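## Task

A freestanding wooden chest with seven shallow drawers sits on the table, and the drawer second from the top contains three small round tea tins. Pull that drawer open and place one tin entirely on the table surface, upright or on its side. When finished, the remaining two tins must still be inside that drawer, all seven drawers must be closed, and the chest must not have been shifted from its spot. Nothing may still be moving at the end, and a result that holds only because the robot is propping it up does not count. Release everything and pull the hand away afterwards.

## Robot and tools

Robot: one six-joint arm (shoulder pan, shoulder lift, elbow, wrist 1, wrist 2, wrist 3) ending in a five-finger right hand. Its base may be tilted, and the block or post it is mounted on counts as part of the arm for the clearance check. Load limits are 136 N m for the three big joints and 25.4 N m for each wrist joint, and a held object's weight adds to them.

Scene frame: origin on the table top directly below the base. +z is up, and +y is to the left when you look along +x. Positions are in metres and orientation is a quaternion in w,x,y,z order.

Hand point: a point fixed to the palm, 0.05 m in front of it, at the spot where the index pad and thumb tip meet in a pinch. Its +z runs along the straightened fingers, +y points out of the palm, and +x runs across the palm away from the thumb. Straight fingers reach 0.06 to 0.07 m past the point along +z. Across the palm the hand extends 0.08 m on the little-finger side. On the thumb side it extends 0.02 m with the thumb folded in front, or up to 0.09 m otherwise. A wrist bracket on the little-finger side sits 0.03 m beyond the point along +y, reaches 0.11 m across, and can collide with things.

execute_actions takes actions: an empty list (only reports the state), or a list holding exactly one item. That item is either a motion with rows (1 to 15 rows) and optional steps (1 to 15, default 15, each step 1/30 s, and the last row repeats if rows run out), or a wait given as steps alone (up to 300, counted from the previous result, so your reply time is included). The optional pictures flag turns camera images on or off.

Each row has 14 numbers, all in [-1, 1], in this order: dx, dy, dz, rx, ry, rz, little, ring, middle, index, thumb_bend, thumb_turn, force_limit, speed. The first six numbers are an offset, not an absolute pose. They are expressed in the hand point's own axes and measured from the hand point pose in the latest result that reported it. Before any such result exists in the scene, and for a second or later call in the same reply, they are measured from where the robot is when the action begins. Every row uses that same reference; rows do not add up. A value of 1.0 equals 0.6 m or 180 degrees, and rx, ry, rz form a single rotation vector. All zeros pulls the hand back to the reference pose, so do not use zeros as a way to pause.

The six hand numbers are absolute targets. For each finger, +1 is straight open and -1 is curled into the palm. For thumb_bend, +1 is straight and -1 fully bent. For thumb_turn, +1 is beside the palm and -1 is opposite the fingers. A pinch is roughly index -0.22, thumb_bend -0.75, thumb_turn -0.57. force_limit maps linearly from about 0 N at -1 to 10 N at +1 at the fingertip (15 N for the two thumb motors) and only stops closing motion. speed maps from nearly zero at -1 to full at +1, where a complete finger travel takes 0.6 s. Close at -0.9 or slower for a soft grip. A motor starts only when its target changes by at least 0.01. Once it reaches its target or force_limit it locks, and a lock holds at least 15 N. To squeeze harder, raise force_limit and send a more closed target; to loosen, send a target more open than hand_measured. With the thumb folded in front, the whole hand can wrap objects 0.035 to 0.08 m across. Turn the thumb before reaching the object.

Motion limits: every step the commanded pose is clipped to within 100 mm and 16 degrees of the measured pose. Commands lag about 0.17 s. When both cannot be met, position wins over orientation. After an action the arm only continues to the last clipped pose, so check the reported pose and send the remainder.

move: target is one 14-number row with offsets defined as above. The hand point travels a straight path lasting 0.5 to 10 s and takes the shorter way round when turning. speed is in m/s, from 0.002 to 0.5 (default 0.25), and turning is capped at twice that value in rad/s. stop_force is optional, 9 to 40 N, and is allowed only after the scene has run 0.2 s. It ends the path when the wrist sensor feels that much extra push against the direction of travel, then backs off two steps. It is reliable only for slow moves that do not rotate. Leave it out when pulling away from a surface. The result adds a move: line with the ending (done, off_target, moving, held, fault, contact), the limits that acted (paced = the pose was clipped, held = some steps were blocked), and the remaining distance to the target. The path does not avoid obstacles.

wait: seconds 0 to 10. zoom_image: camera (cam_head_left, cam_head_right, cam_high, cam_low, cam_wrist) and region [x0, y0, x1, y1] in pixels, at most 504 by 504. show_instructions displays the reference images. finished_scene takes the scene number and cannot be undone.

Results give the hand point pose and velocities, the Hand target, HELD marks and pose unreachable lines (the clearance check altered or blocked the command), and hand_measured, hand_stopped_by (moving, target, force, stalled, fault), hand_load_n (positive means pushed open; near 0 on all motors means the grip was lost), hand_force_limit and hand_speed. Wrist force and torque are given in the hand's axes, with an offset up to about 4 N, some noise, and saturation near 50 N. Joint torque readings are rough. MOTOR HOT appears at 70 °C, and at 85 °C the brakes engage.

Avoid these: the arm is stiff, so a target only slightly past a firm contact can trigger a fault. A fault happens at a joint's load limit or at 150 N of outside force, and it halts the arm for 10 s. Fast contacts strike hard. Do not drop or knock anything off the table, slam drawers, or shove the loose chest out of place. Loose objects may occasionally get nudged by an outside push.

Each tool is called after "Call:" in YAML: its name, and indented under it one key for each argument.

Reference images:

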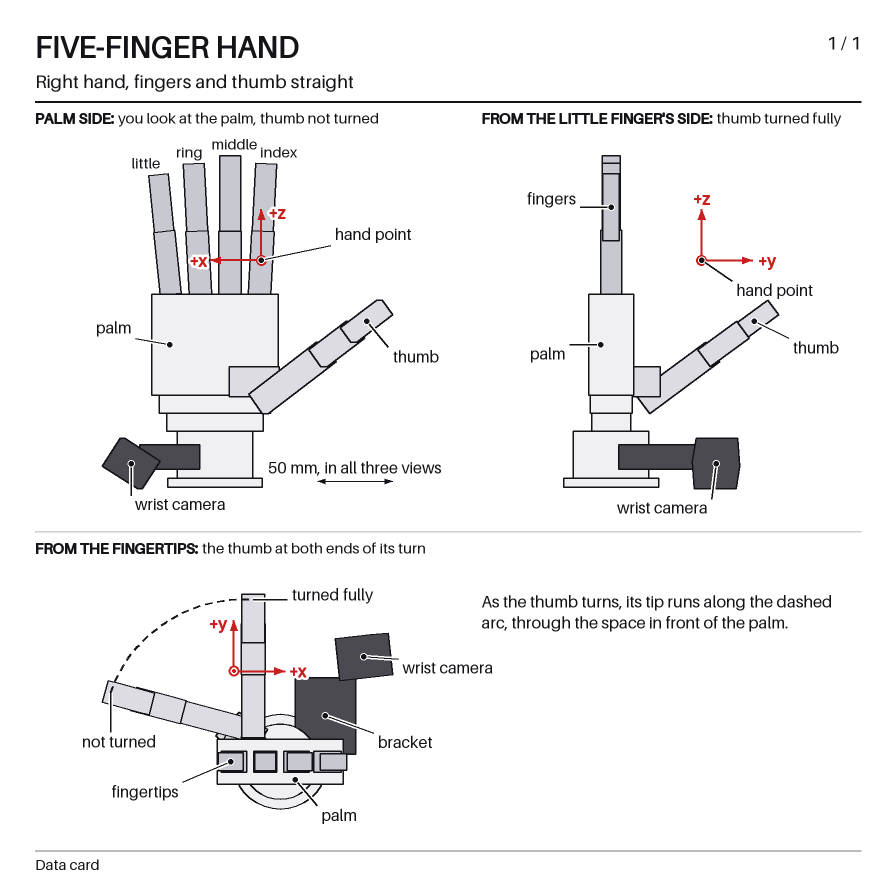

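## Session

Call:
execute_actions:
  actions: []

Scene clock: 0.00 s of 6600.00 s.
end_effector_position=(+0.4578, -0.0335, +0.3693) hand_measured=(+1.000, +1.000, +1.000, +1.000, +1.000, +1.000) hand_load_n=(+0.0, +0.0, +0.0, +0.0, +0.0, +0.0) hand_stopped_by=(target, target, target, target, target, target) hand_force_limit=0.00 hand_speed=-0.80 end_effector_quat_wxyz=(+0.259, +0.658, +0.654, -0.270) end_effector_velocity=(+0.000, +0.000, -0.001) end_effector_angular_velocity=(+0.000, +0.001, +0.001)
Joint positions: [-0.672 -1.217  1.667  1.124  1.571 -0.674]
Joint velocities: [ 0.002 -0.     0.001 -0.001  0.     0.   ]
Joint torques (N m, as the arm reports them, + toward a larger angle): no reading
Wrist force (N, on the end effector, along its own x y z axes, offset not removed): no reading
Wrist torque (N m, same axes, about the end effector's origin, offset not removed): no reading
Hand target: +0.458, -0.034, +0.369; +0.259, +0.658, +0.654, -0.270

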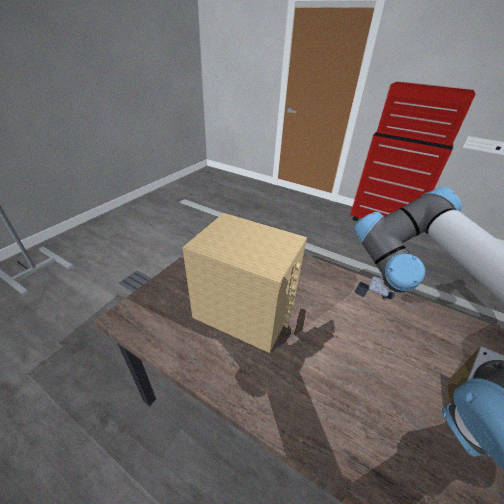

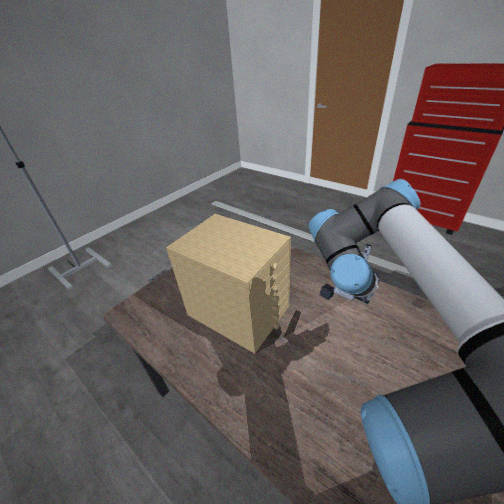

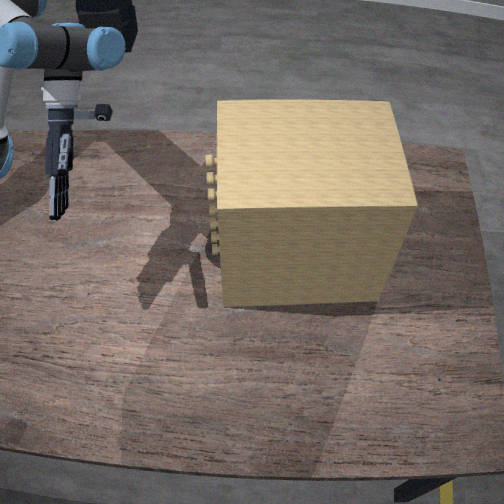

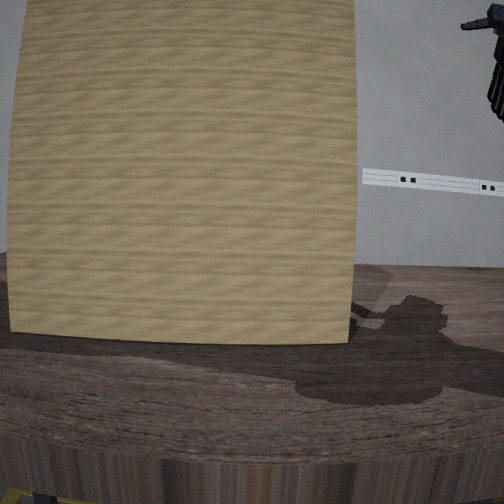

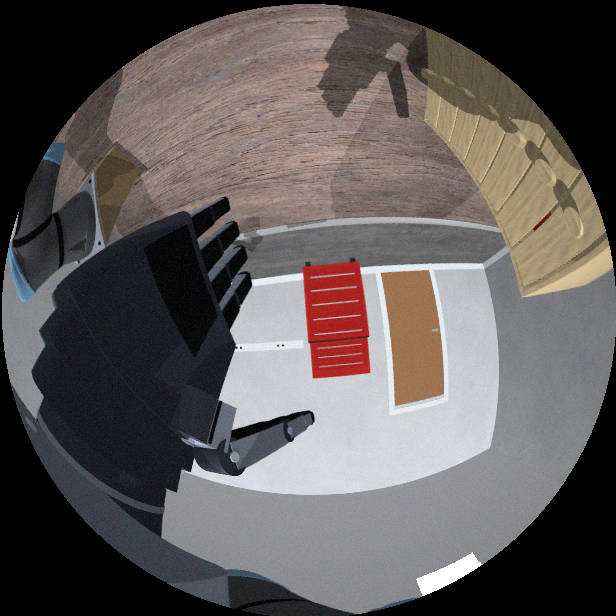

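Call:
move:
  target: [0,0,0,0,-0.256,0,-1,-1,-1,0.3,-0.5,-0.57,0,0.5]

Call:
move:
  target: [0,0,0,-0.17,0,0,-1,-1,-1,0.3,-0.5,-0.57,0,0.5]

Scene clock: 30.07 s of 6600.00 s.
end_effector_position=(+0.4577, -0.0339, +0.3692) hand_measured=(-1.000, -1.000, -1.000, +0.300, -0.500, -0.570) hand_load_n=(+0.0, +0.0, +0.0, +0.0, +0.0, +0.0) hand_stopped_by=(target, target, target, target, target, target) hand_force_limit=0.00 hand_speed=0.50 end_effector_quat_wxyz=(+0.494, +0.500, +0.500, -0.507) end_effector_velocity=(+0.001, -0.000, +0.000) end_effector_angular_velocity=(-0.013, -0.001, +0.001)
Joint positions: [-0.279 -1.19   1.841  0.644  2.334 -0.394]
Joint velocities: [ 0.005  0.005  0.    -0.009  0.013  0.002]
Joint torques (N m, as the arm reports them, + toward a larger angle): [-11.4   -9.92   0.17  -0.8    3.35   1.93]
Wrist force (N, on the end effector, along its own x y z axes, offset not removed): [2.6 -0.8 -0.9]
Wrist torque (N m, same axes, about the end effector's origin, offset not removed): [0.12 -0.33 -0.02]
Hand target: +0.458, -0.034, +0.369; +0.494, +0.499, +0.500, -0.507
Off the commanded pose: 0.000 m, 0 deg.
After step 90, 24.93 s passed at rest.
move: done

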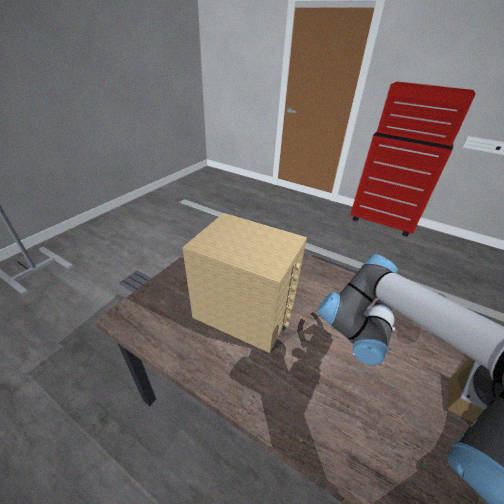

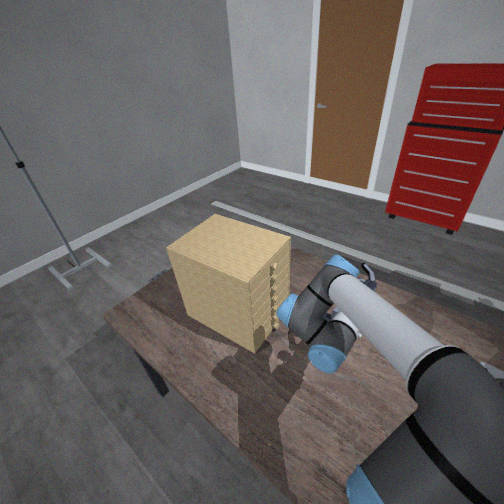

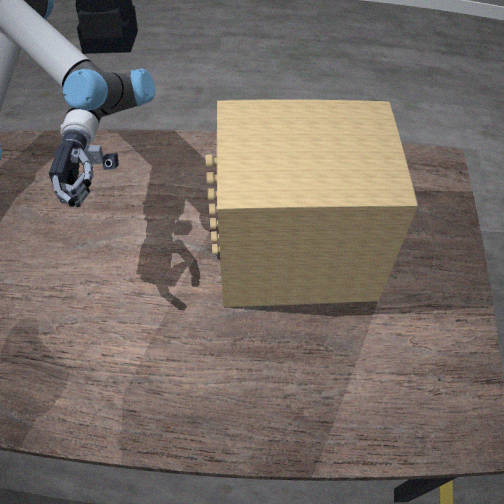

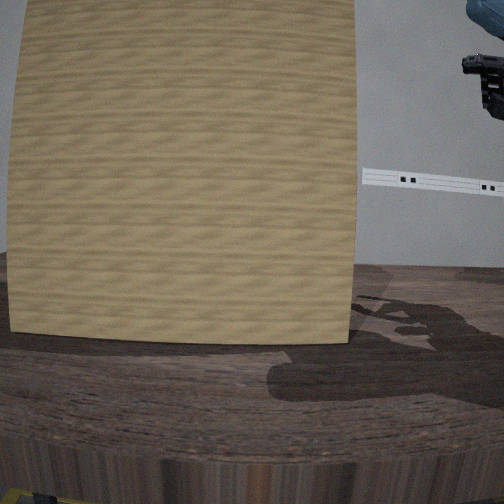

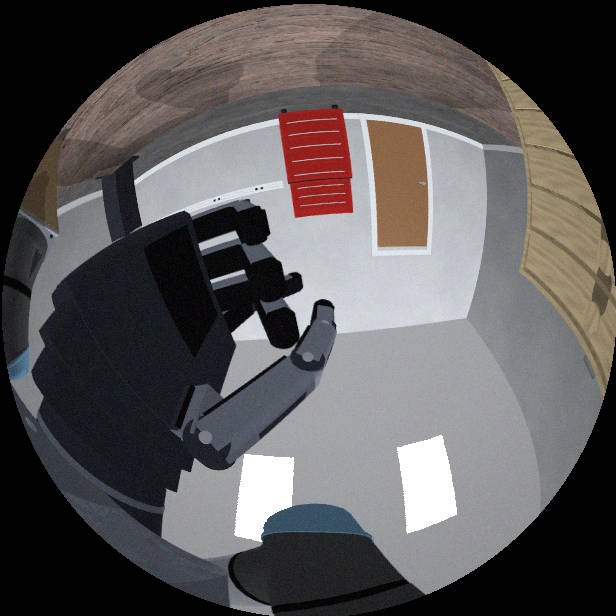

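Scene clock: 31.70 s of 6600.00 s.
end_effector_position=(+0.4578, -0.0337, +0.3691) hand_measured=(-1.000, -1.000, -1.000, +0.300, -0.500, -0.570) hand_load_n=(+0.0, +0.0, +0.0, +0.0, +0.0, +0.0) hand_stopped_by=(target, target, target, target, target, target) hand_force_limit=0.00 hand_speed=0.50 end_effector_quat_wxyz=(+0.608, +0.352, +0.616, -0.357) end_effector_velocity=(-0.000, -0.001, -0.001) end_effector_angular_velocity=(+0.003, +0.002, +0.013)
Joint positions: [-0.578 -1.538  2.269 -0.064  1.814 -0.931]
Joint velocities: [-0.014 -0.004  0.01  -0.013 -0.024 -0.011]
Joint torques (N m, as the arm reports them, + toward a larger angle): [-33.25  -7.07  -4.88  -2.63  -0.87  -1.95]
Wrist force (N, on the end effector, along its own x y z axes, offset not removed): [2.0 -2.0 0.6]
Wrist torque (N m, same axes, about the end effector's origin, offset not removed): [-0.45 -0.39 0.02]
Hand target: +0.458, -0.034, +0.369; +0.608, +0.351, +0.616, -0.356
Off the commanded pose: 0.000 m, 0 deg.
move: done

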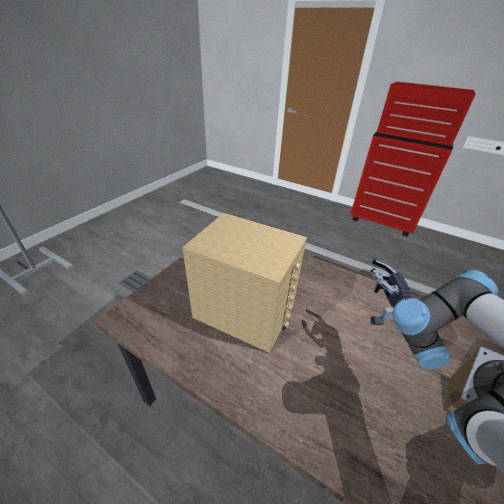

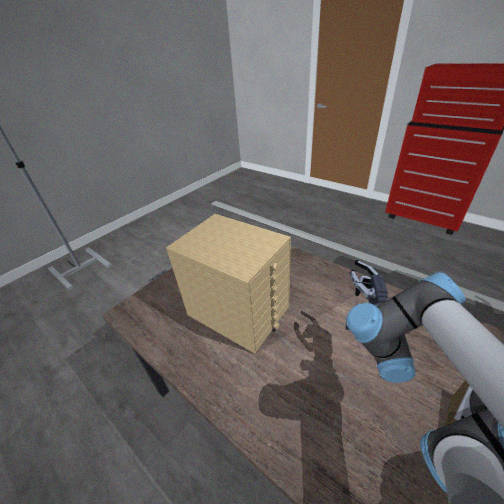

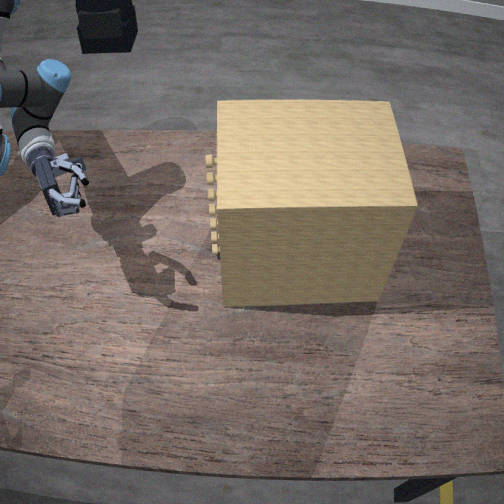

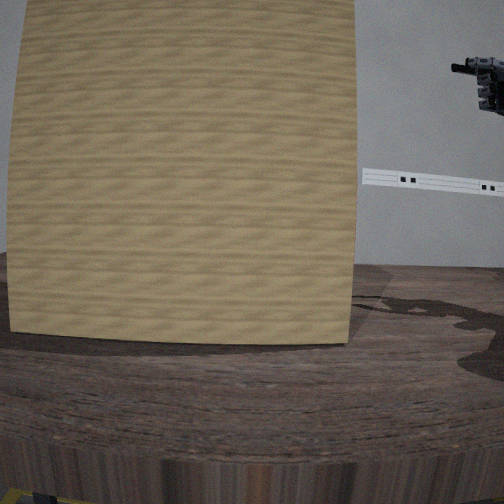

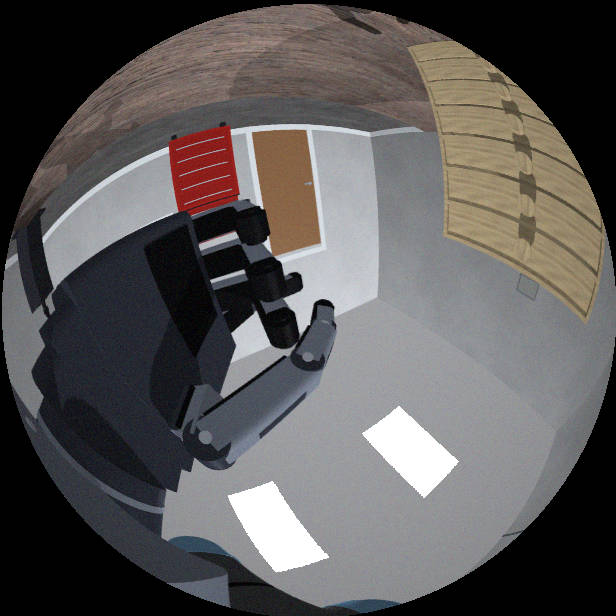

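Call:
move:
  target: [0.083,0.258,0.056,0,0,0,-1,-1,-1,0.5,-0.5,-0.57,0,0.5]

Scene clock: 37.70 s of 6600.00 s.
end_effector_position=(+0.6080, +0.0139, +0.3176) hand_measured=(-1.000, -1.000, -1.000, +0.500, -0.500, -0.570) hand_load_n=(+0.0, +0.0, +0.0, +0.0, +0.0, +0.0) hand_stopped_by=(target, target, target, target, target, target) hand_force_limit=0.00 hand_speed=0.50 end_effector_quat_wxyz=(+0.608, +0.351, +0.616, -0.357) end_effector_velocity=(+0.002, +0.001, -0.000) end_effector_angular_velocity=(+0.000, -0.001, -0.001)
Joint positions: [-0.201 -1.17   1.819  0.12   2.1   -0.665]
Joint velocities: [ 0.004  0.005 -0.01   0.007  0.004  0.004]
Joint torques (N m, as the arm reports them, + toward a larger angle): [-10.3  -13.15 -28.64   1.71   3.03   2.23]
Wrist force (N, on the end effector, along its own x y z axes, offset not removed): [5.6 0.0 -1.6]
Wrist torque (N m, same axes, about the end effector's origin, offset not removed): [0.24 -0.74 0.40]
Hand target: +0.608, +0.014, +0.318; +0.608, +0.351, +0.616, -0.357
Off the commanded pose: 0.000 m, 0 deg.
After step 90, 1.70 s passed at rest.
move: done

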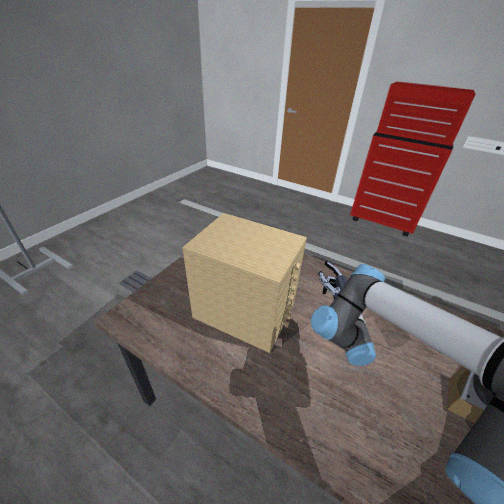

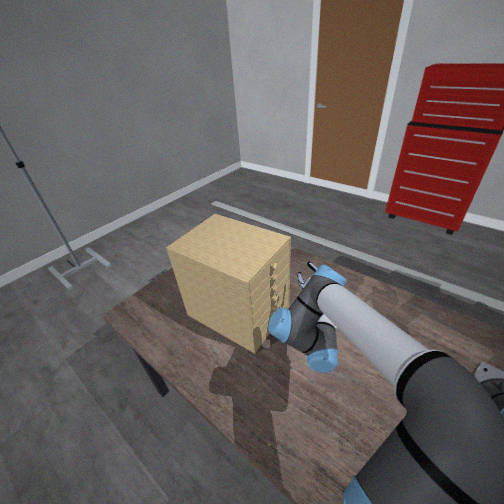

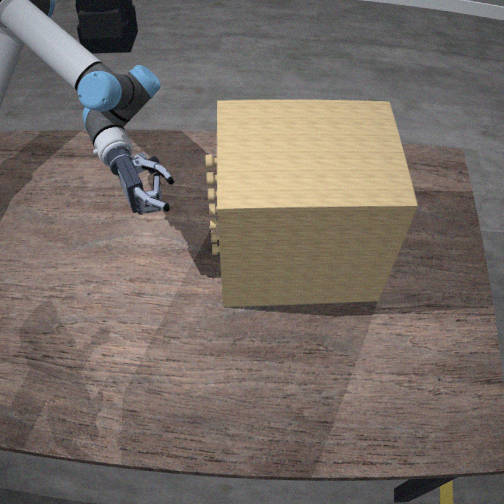

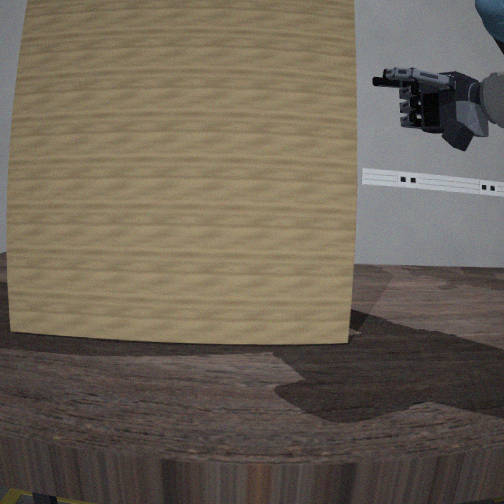

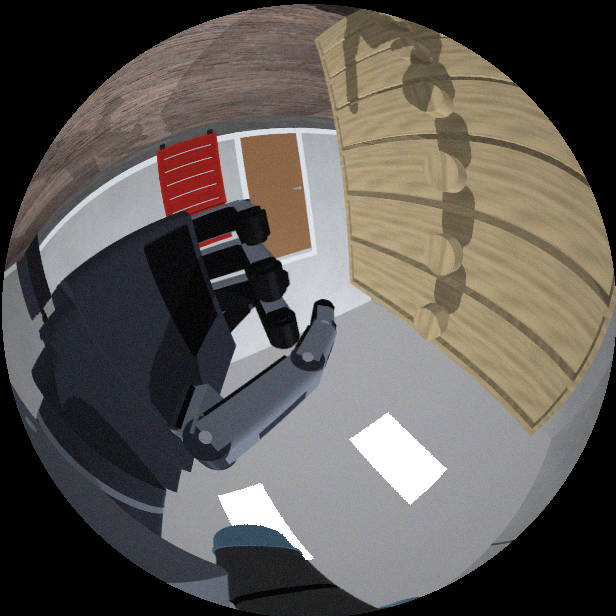

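Call:
move:
  target: [0.122,0.15,-0.117,0,0,0,-1,-1,-1,0.5,-0.5,-0.57,0,0.5]

Scene clock: 54.43 s of 6600.00 s.
end_effector_position=(+0.6501, +0.1192, +0.2438) hand_measured=(-1.000, -1.000, -1.000, +0.500, -0.500, -0.570) hand_load_n=(+0.0, +0.0, +0.0, +0.0, +0.0, +0.0) hand_stopped_by=(target, target, target, target, target, target) hand_force_limit=0.00 hand_speed=0.50 end_effector_quat_wxyz=(+0.608, +0.351, +0.616, -0.358) end_effector_velocity=(+0.001, +0.002, -0.001) end_effector_angular_velocity=(+0.001, -0.002, -0.002)
Joint positions: [ 0.089 -1.016  1.545  0.398  2.294 -0.397]
Joint velocities: [ 0.006  0.005 -0.01   0.011  0.004  0.01 ]
Joint torques (N m, as the arm reports them, + toward a larger angle): [-15.1  -23.37 -26.37   2.46   3.38   2.21]
Wrist force (N, on the end effector, along its own x y z axes, offset not removed): [1.9 -2.4 -1.7]
Wrist torque (N m, same axes, about the end effector's origin, offset not removed): [-0.20 -0.04 -0.06]
Hand target: +0.650, +0.119, +0.244; +0.608, +0.351, +0.616, -0.358
Off the commanded pose: 0.000 m, 0 deg.
After step 90, 12.57 s passed at rest.
move: done

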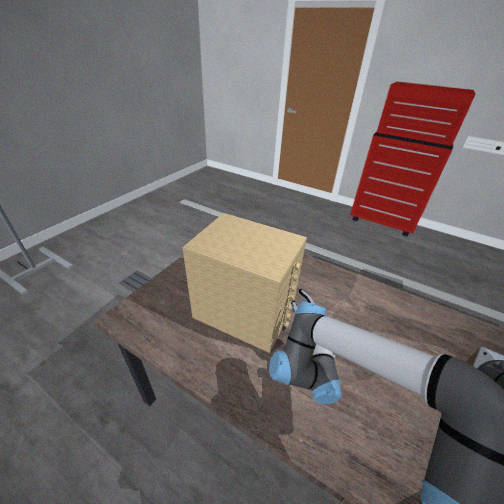

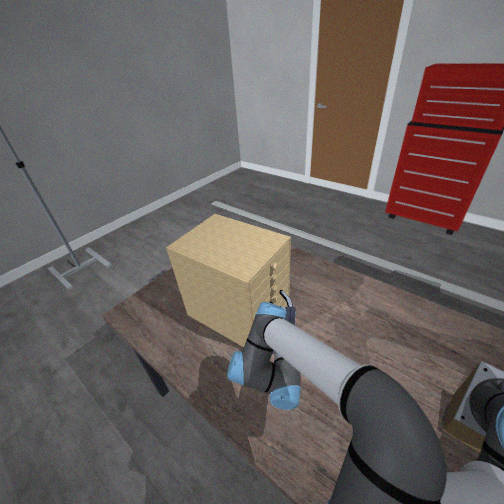

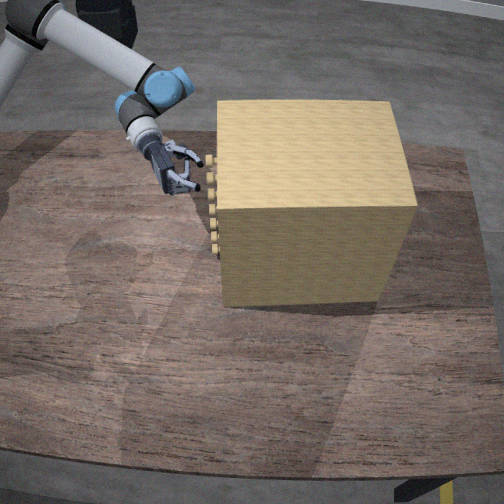

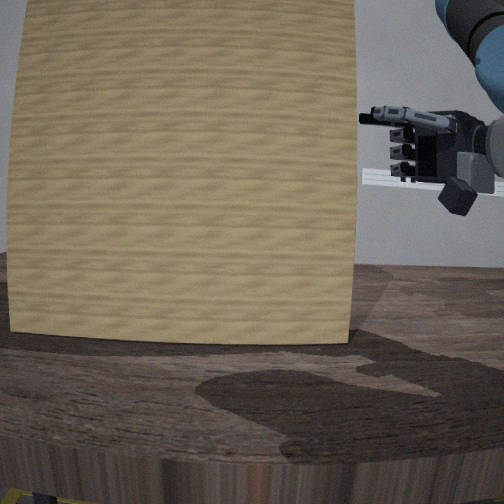

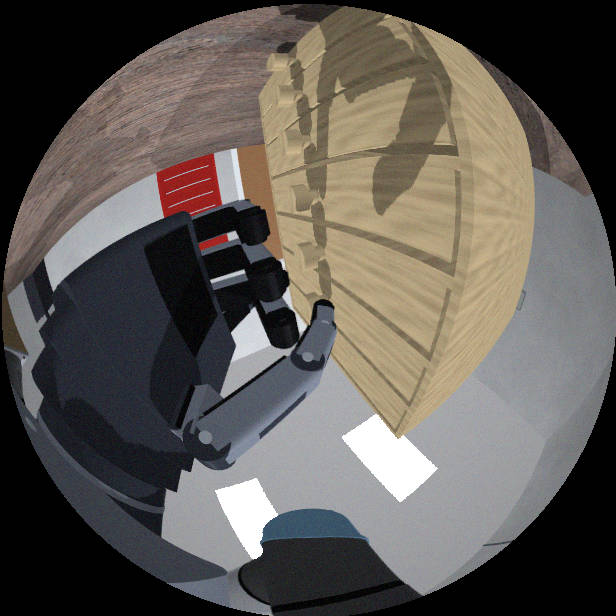

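Call:
move:
  target: [-0.083,-0.043,0.072,0,0,0,-1,-1,-1,0.5,-0.5,-0.57,0,0.5]

Call:
zoom_image:
  camera: "cam_high"
  region: [120,100,280,260]

Scene clock: 69.77 s of 6600.00 s.
end_effector_position=(+0.6498, +0.0692, +0.2935) hand_measured=(-1.000, -1.000, -1.000, +0.500, -0.500, -0.570) hand_load_n=(+0.0, +0.0, +0.0, +0.0, +0.0, +0.0) hand_stopped_by=(target, target, target, target, target, target) hand_force_limit=0.00 hand_speed=0.50 end_effector_quat_wxyz=(+0.608, +0.351, +0.616, -0.357) end_effector_velocity=(+0.001, -0.002, +0.002) end_effector_angular_velocity=(+0.000, -0.001, +0.001)
Joint positions: [-0.06  -1.08   1.626  0.289  2.198 -0.545]
Joint velocities: [-0.005 -0.002  0.001 -0.004 -0.004 -0.005]
Joint torques (N m, as the arm reports them, + toward a larger angle): [-45.3  -33.37   1.16  -1.7   -0.75  -2.09]
Wrist force (N, on the end effector, along its own x y z axes, offset not removed): [1.5 0.7 -2.0]
Wrist torque (N m, same axes, about the end effector's origin, offset not removed): [0.30 -0.26 0.04]
Hand target: +0.650, +0.069, +0.294; +0.608, +0.351, +0.616, -0.357
Off the commanded pose: 0.000 m, 0 deg.
After step 90, 11.37 s passed at rest.
move: done

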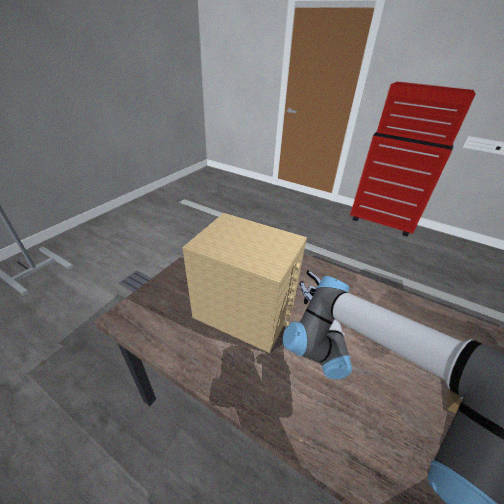

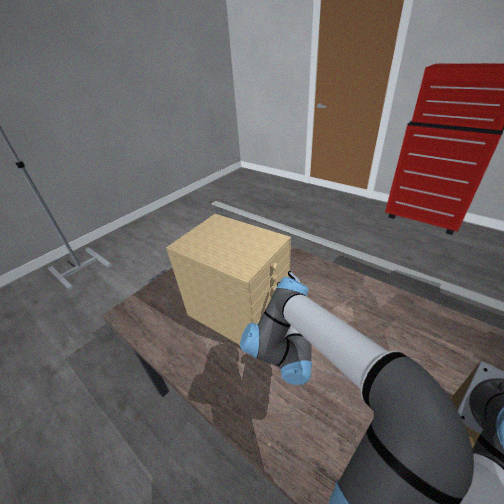

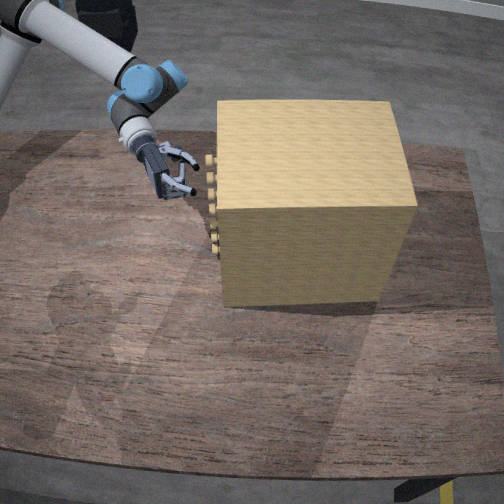

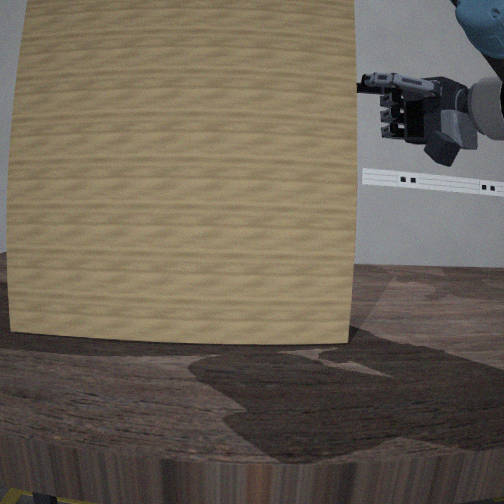

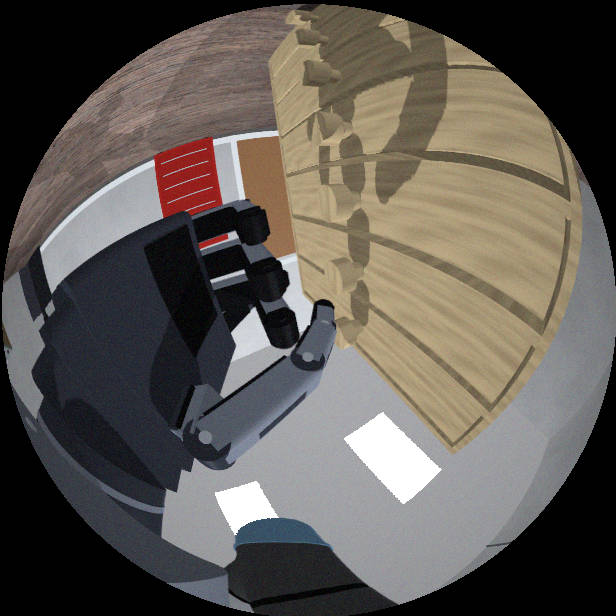

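Region (120, 100, 280, 260) of cam_high's 504x504 image, scaled by 3.150, with more detail than that image has.

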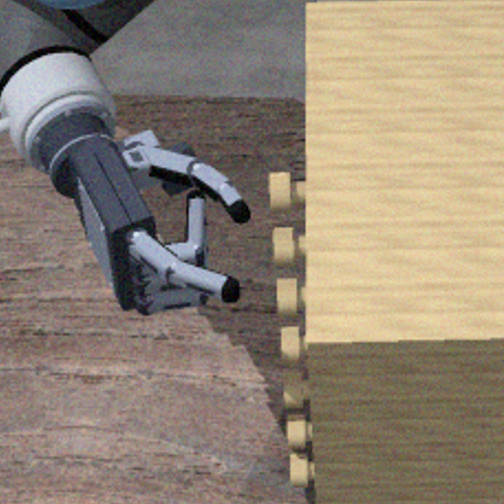

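Call:
move:
  target: [0.042,0.038,-0.016,0,0,0,-1,-1,-1,0.5,-0.5,-0.57,0,0.5]
  speed: 0.1

Call:
zoom_image:
  camera: "cam_high"
  region: [120,100,280,260]

Call:
zoom_image:
  camera: "cam_head_left"
  region: [250,230,350,330]

Scene clock: 78.23 s of 6600.00 s.
end_effector_position=(+0.6644, +0.0887, +0.2683) hand_measured=(-1.000, -1.000, -1.000, +0.500, -0.500, -0.570) hand_load_n=(+0.0, +0.0, +0.0, +0.0, +0.0, +0.0) hand_stopped_by=(target, target, target, target, target, target) hand_force_limit=0.00 hand_speed=0.50 end_effector_quat_wxyz=(+0.608, +0.351, +0.616, -0.357) end_effector_velocity=(+0.001, +0.001, -0.002) end_effector_angular_velocity=(+0.000, +0.001, -0.001)
Joint positions: [ 0.007 -1.02   1.55   0.343  2.243 -0.481]
Joint velocities: [ 0.004  0.005 -0.006  0.006  0.003  0.005]
Joint torques (N m, as the arm reports them, + toward a larger angle): [-16.66 -21.33 -28.69   2.11   3.34   2.24]
Wrist force (N, on the end effector, along its own x y z axes, offset not removed): [2.0 -0.6 -0.7]
Wrist torque (N m, same axes, about the end effector's origin, offset not removed): [-0.11 -0.18 0.01]
Hand target: +0.664, +0.089, +0.268; +0.608, +0.351, +0.616, -0.358
Off the commanded pose: 0.000 m, 0 deg.
After step 90, 4.57 s passed at rest.
move: done

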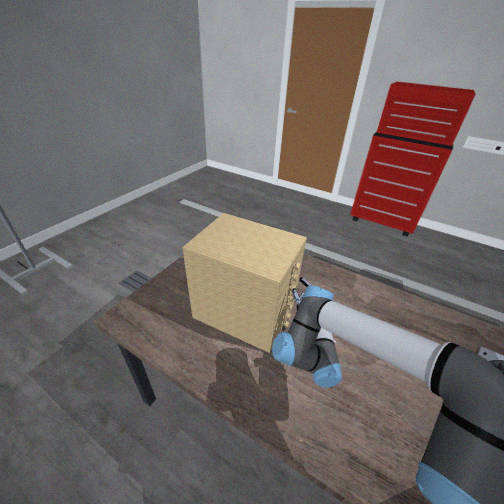

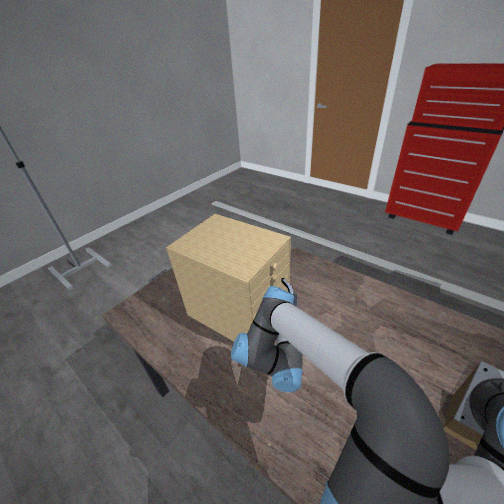

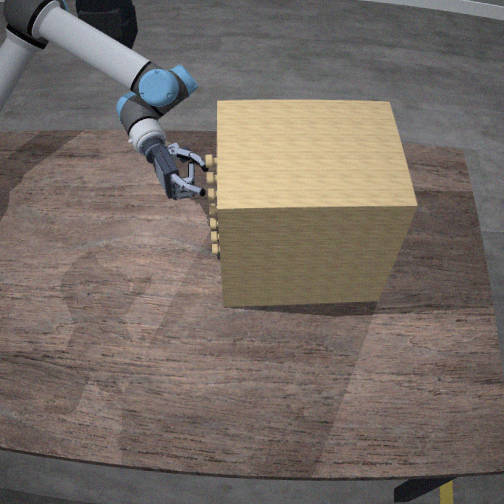

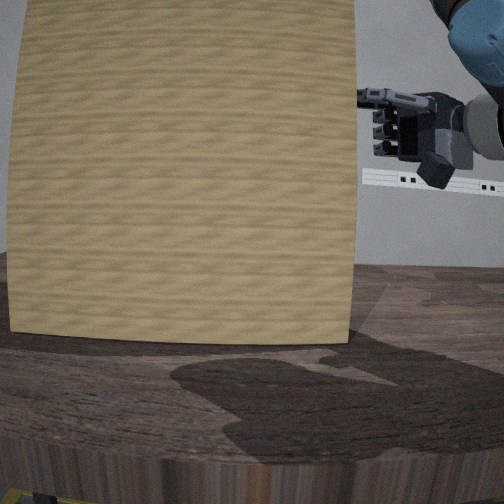

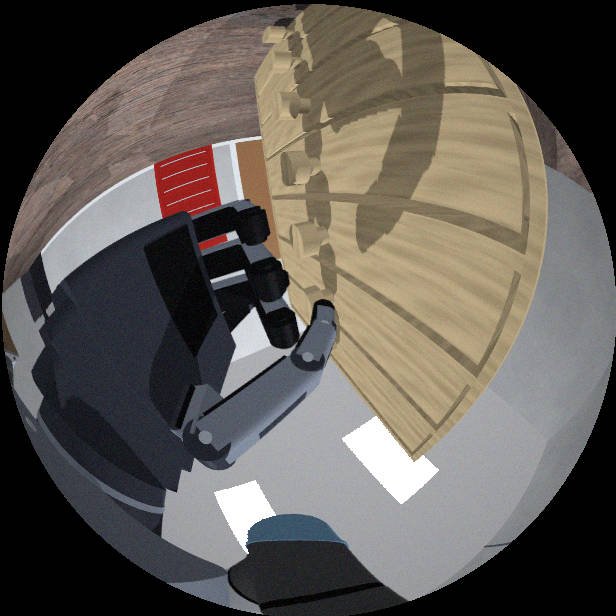

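Region (120, 100, 280, 260) of cam_high's 504x504 image, scaled by 3.150, with more detail than that image has.

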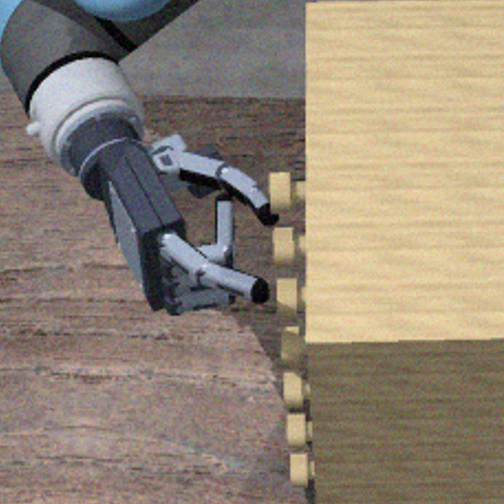

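Region (250, 230, 350, 330) of cam_head_left's 504x504 image, scaled by 5.040, with more detail than that image has.

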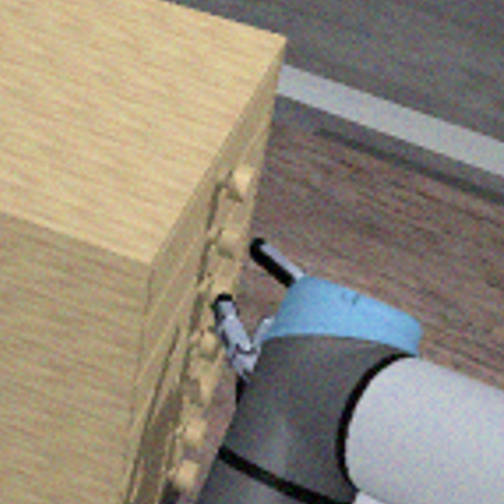

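Call:
move:
  target: [-0.02,0.007,0.027,0,0,0,-1,-1,-1,0.5,-0.5,-0.57,0,0.5]
  speed: 0.05

Call:
zoom_image:
  camera: "cam_high"
  region: [120,100,280,260]

Call:
zoom_image:
  camera: "cam_head_left"
  region: [250,230,350,330]

Scene clock: 92.57 s of 6600.00 s.
end_effector_position=(+0.6761, +0.0769, +0.2800) hand_measured=(-1.000, -1.000, -1.000, +0.500, -0.500, -0.570) hand_load_n=(+0.0, +0.0, +0.0, +0.0, +0.0, +0.0) hand_stopped_by=(target, target, target, target, target, target) hand_force_limit=0.00 hand_speed=0.50 end_effector_quat_wxyz=(+0.608, +0.351, +0.616, -0.357) end_effector_velocity=(+0.001, -0.001, +0.002) end_effector_angular_velocity=(+0.000, -0.001, +0.000)
Joint positions: [-0.026 -1.01   1.527  0.336  2.221 -0.513]
Joint velocities: [-0.004  0.    -0.002 -0.001 -0.003 -0.003]
Joint torques (N m, as the arm reports them, + toward a larger angle): [-46.39 -20.39 -26.05  -0.93  -0.53  -2.18]
Wrist force (N, on the end effector, along its own x y z axes, offset not removed): [-0.9 -3.0 -0.3]
Wrist torque (N m, same axes, about the end effector's origin, offset not removed): [-0.50 0.19 -0.14]
Hand target: +0.676, +0.077, +0.280; +0.608, +0.351, +0.616, -0.357
Off the commanded pose: 0.000 m, 0 deg.
After step 90, 10.50 s passed at rest.
move: done

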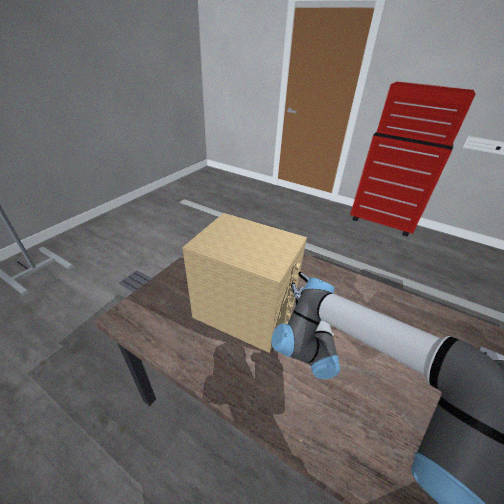

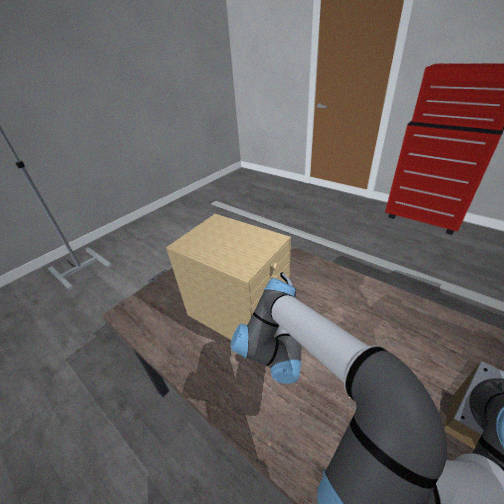

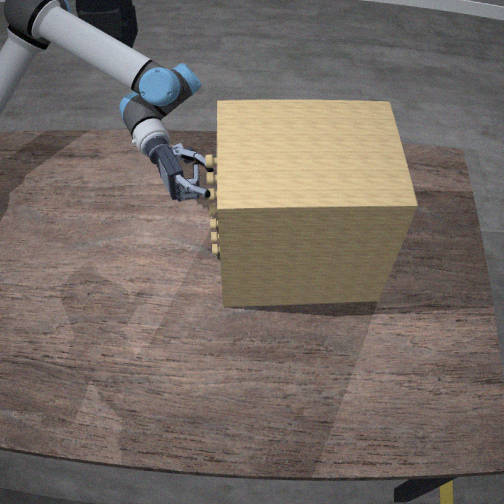

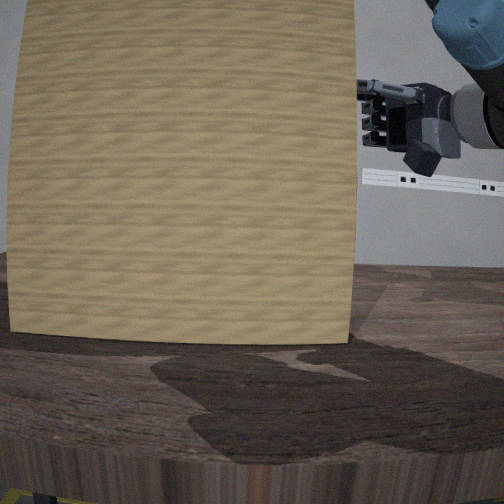

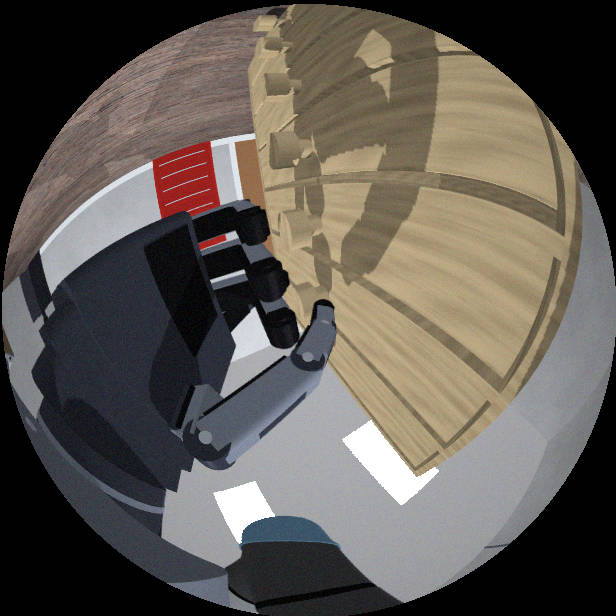

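Region (120, 100, 280, 260) of cam_high's 504x504 image, scaled by 3.150, with more detail than that image has.

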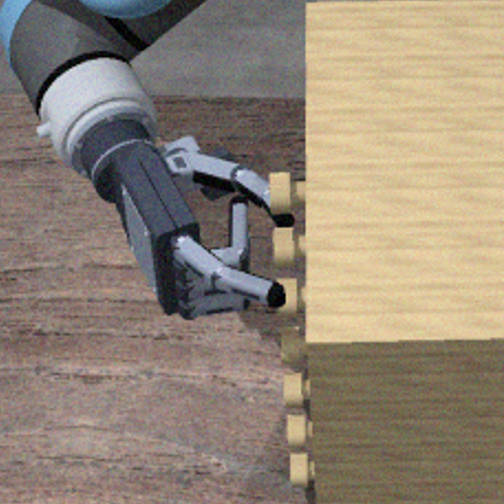

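Region (250, 230, 350, 330) of cam_head_left's 504x504 image, scaled by 5.040, with more detail than that image has.

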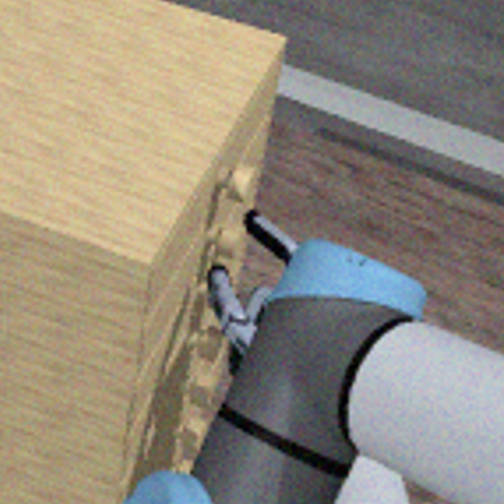

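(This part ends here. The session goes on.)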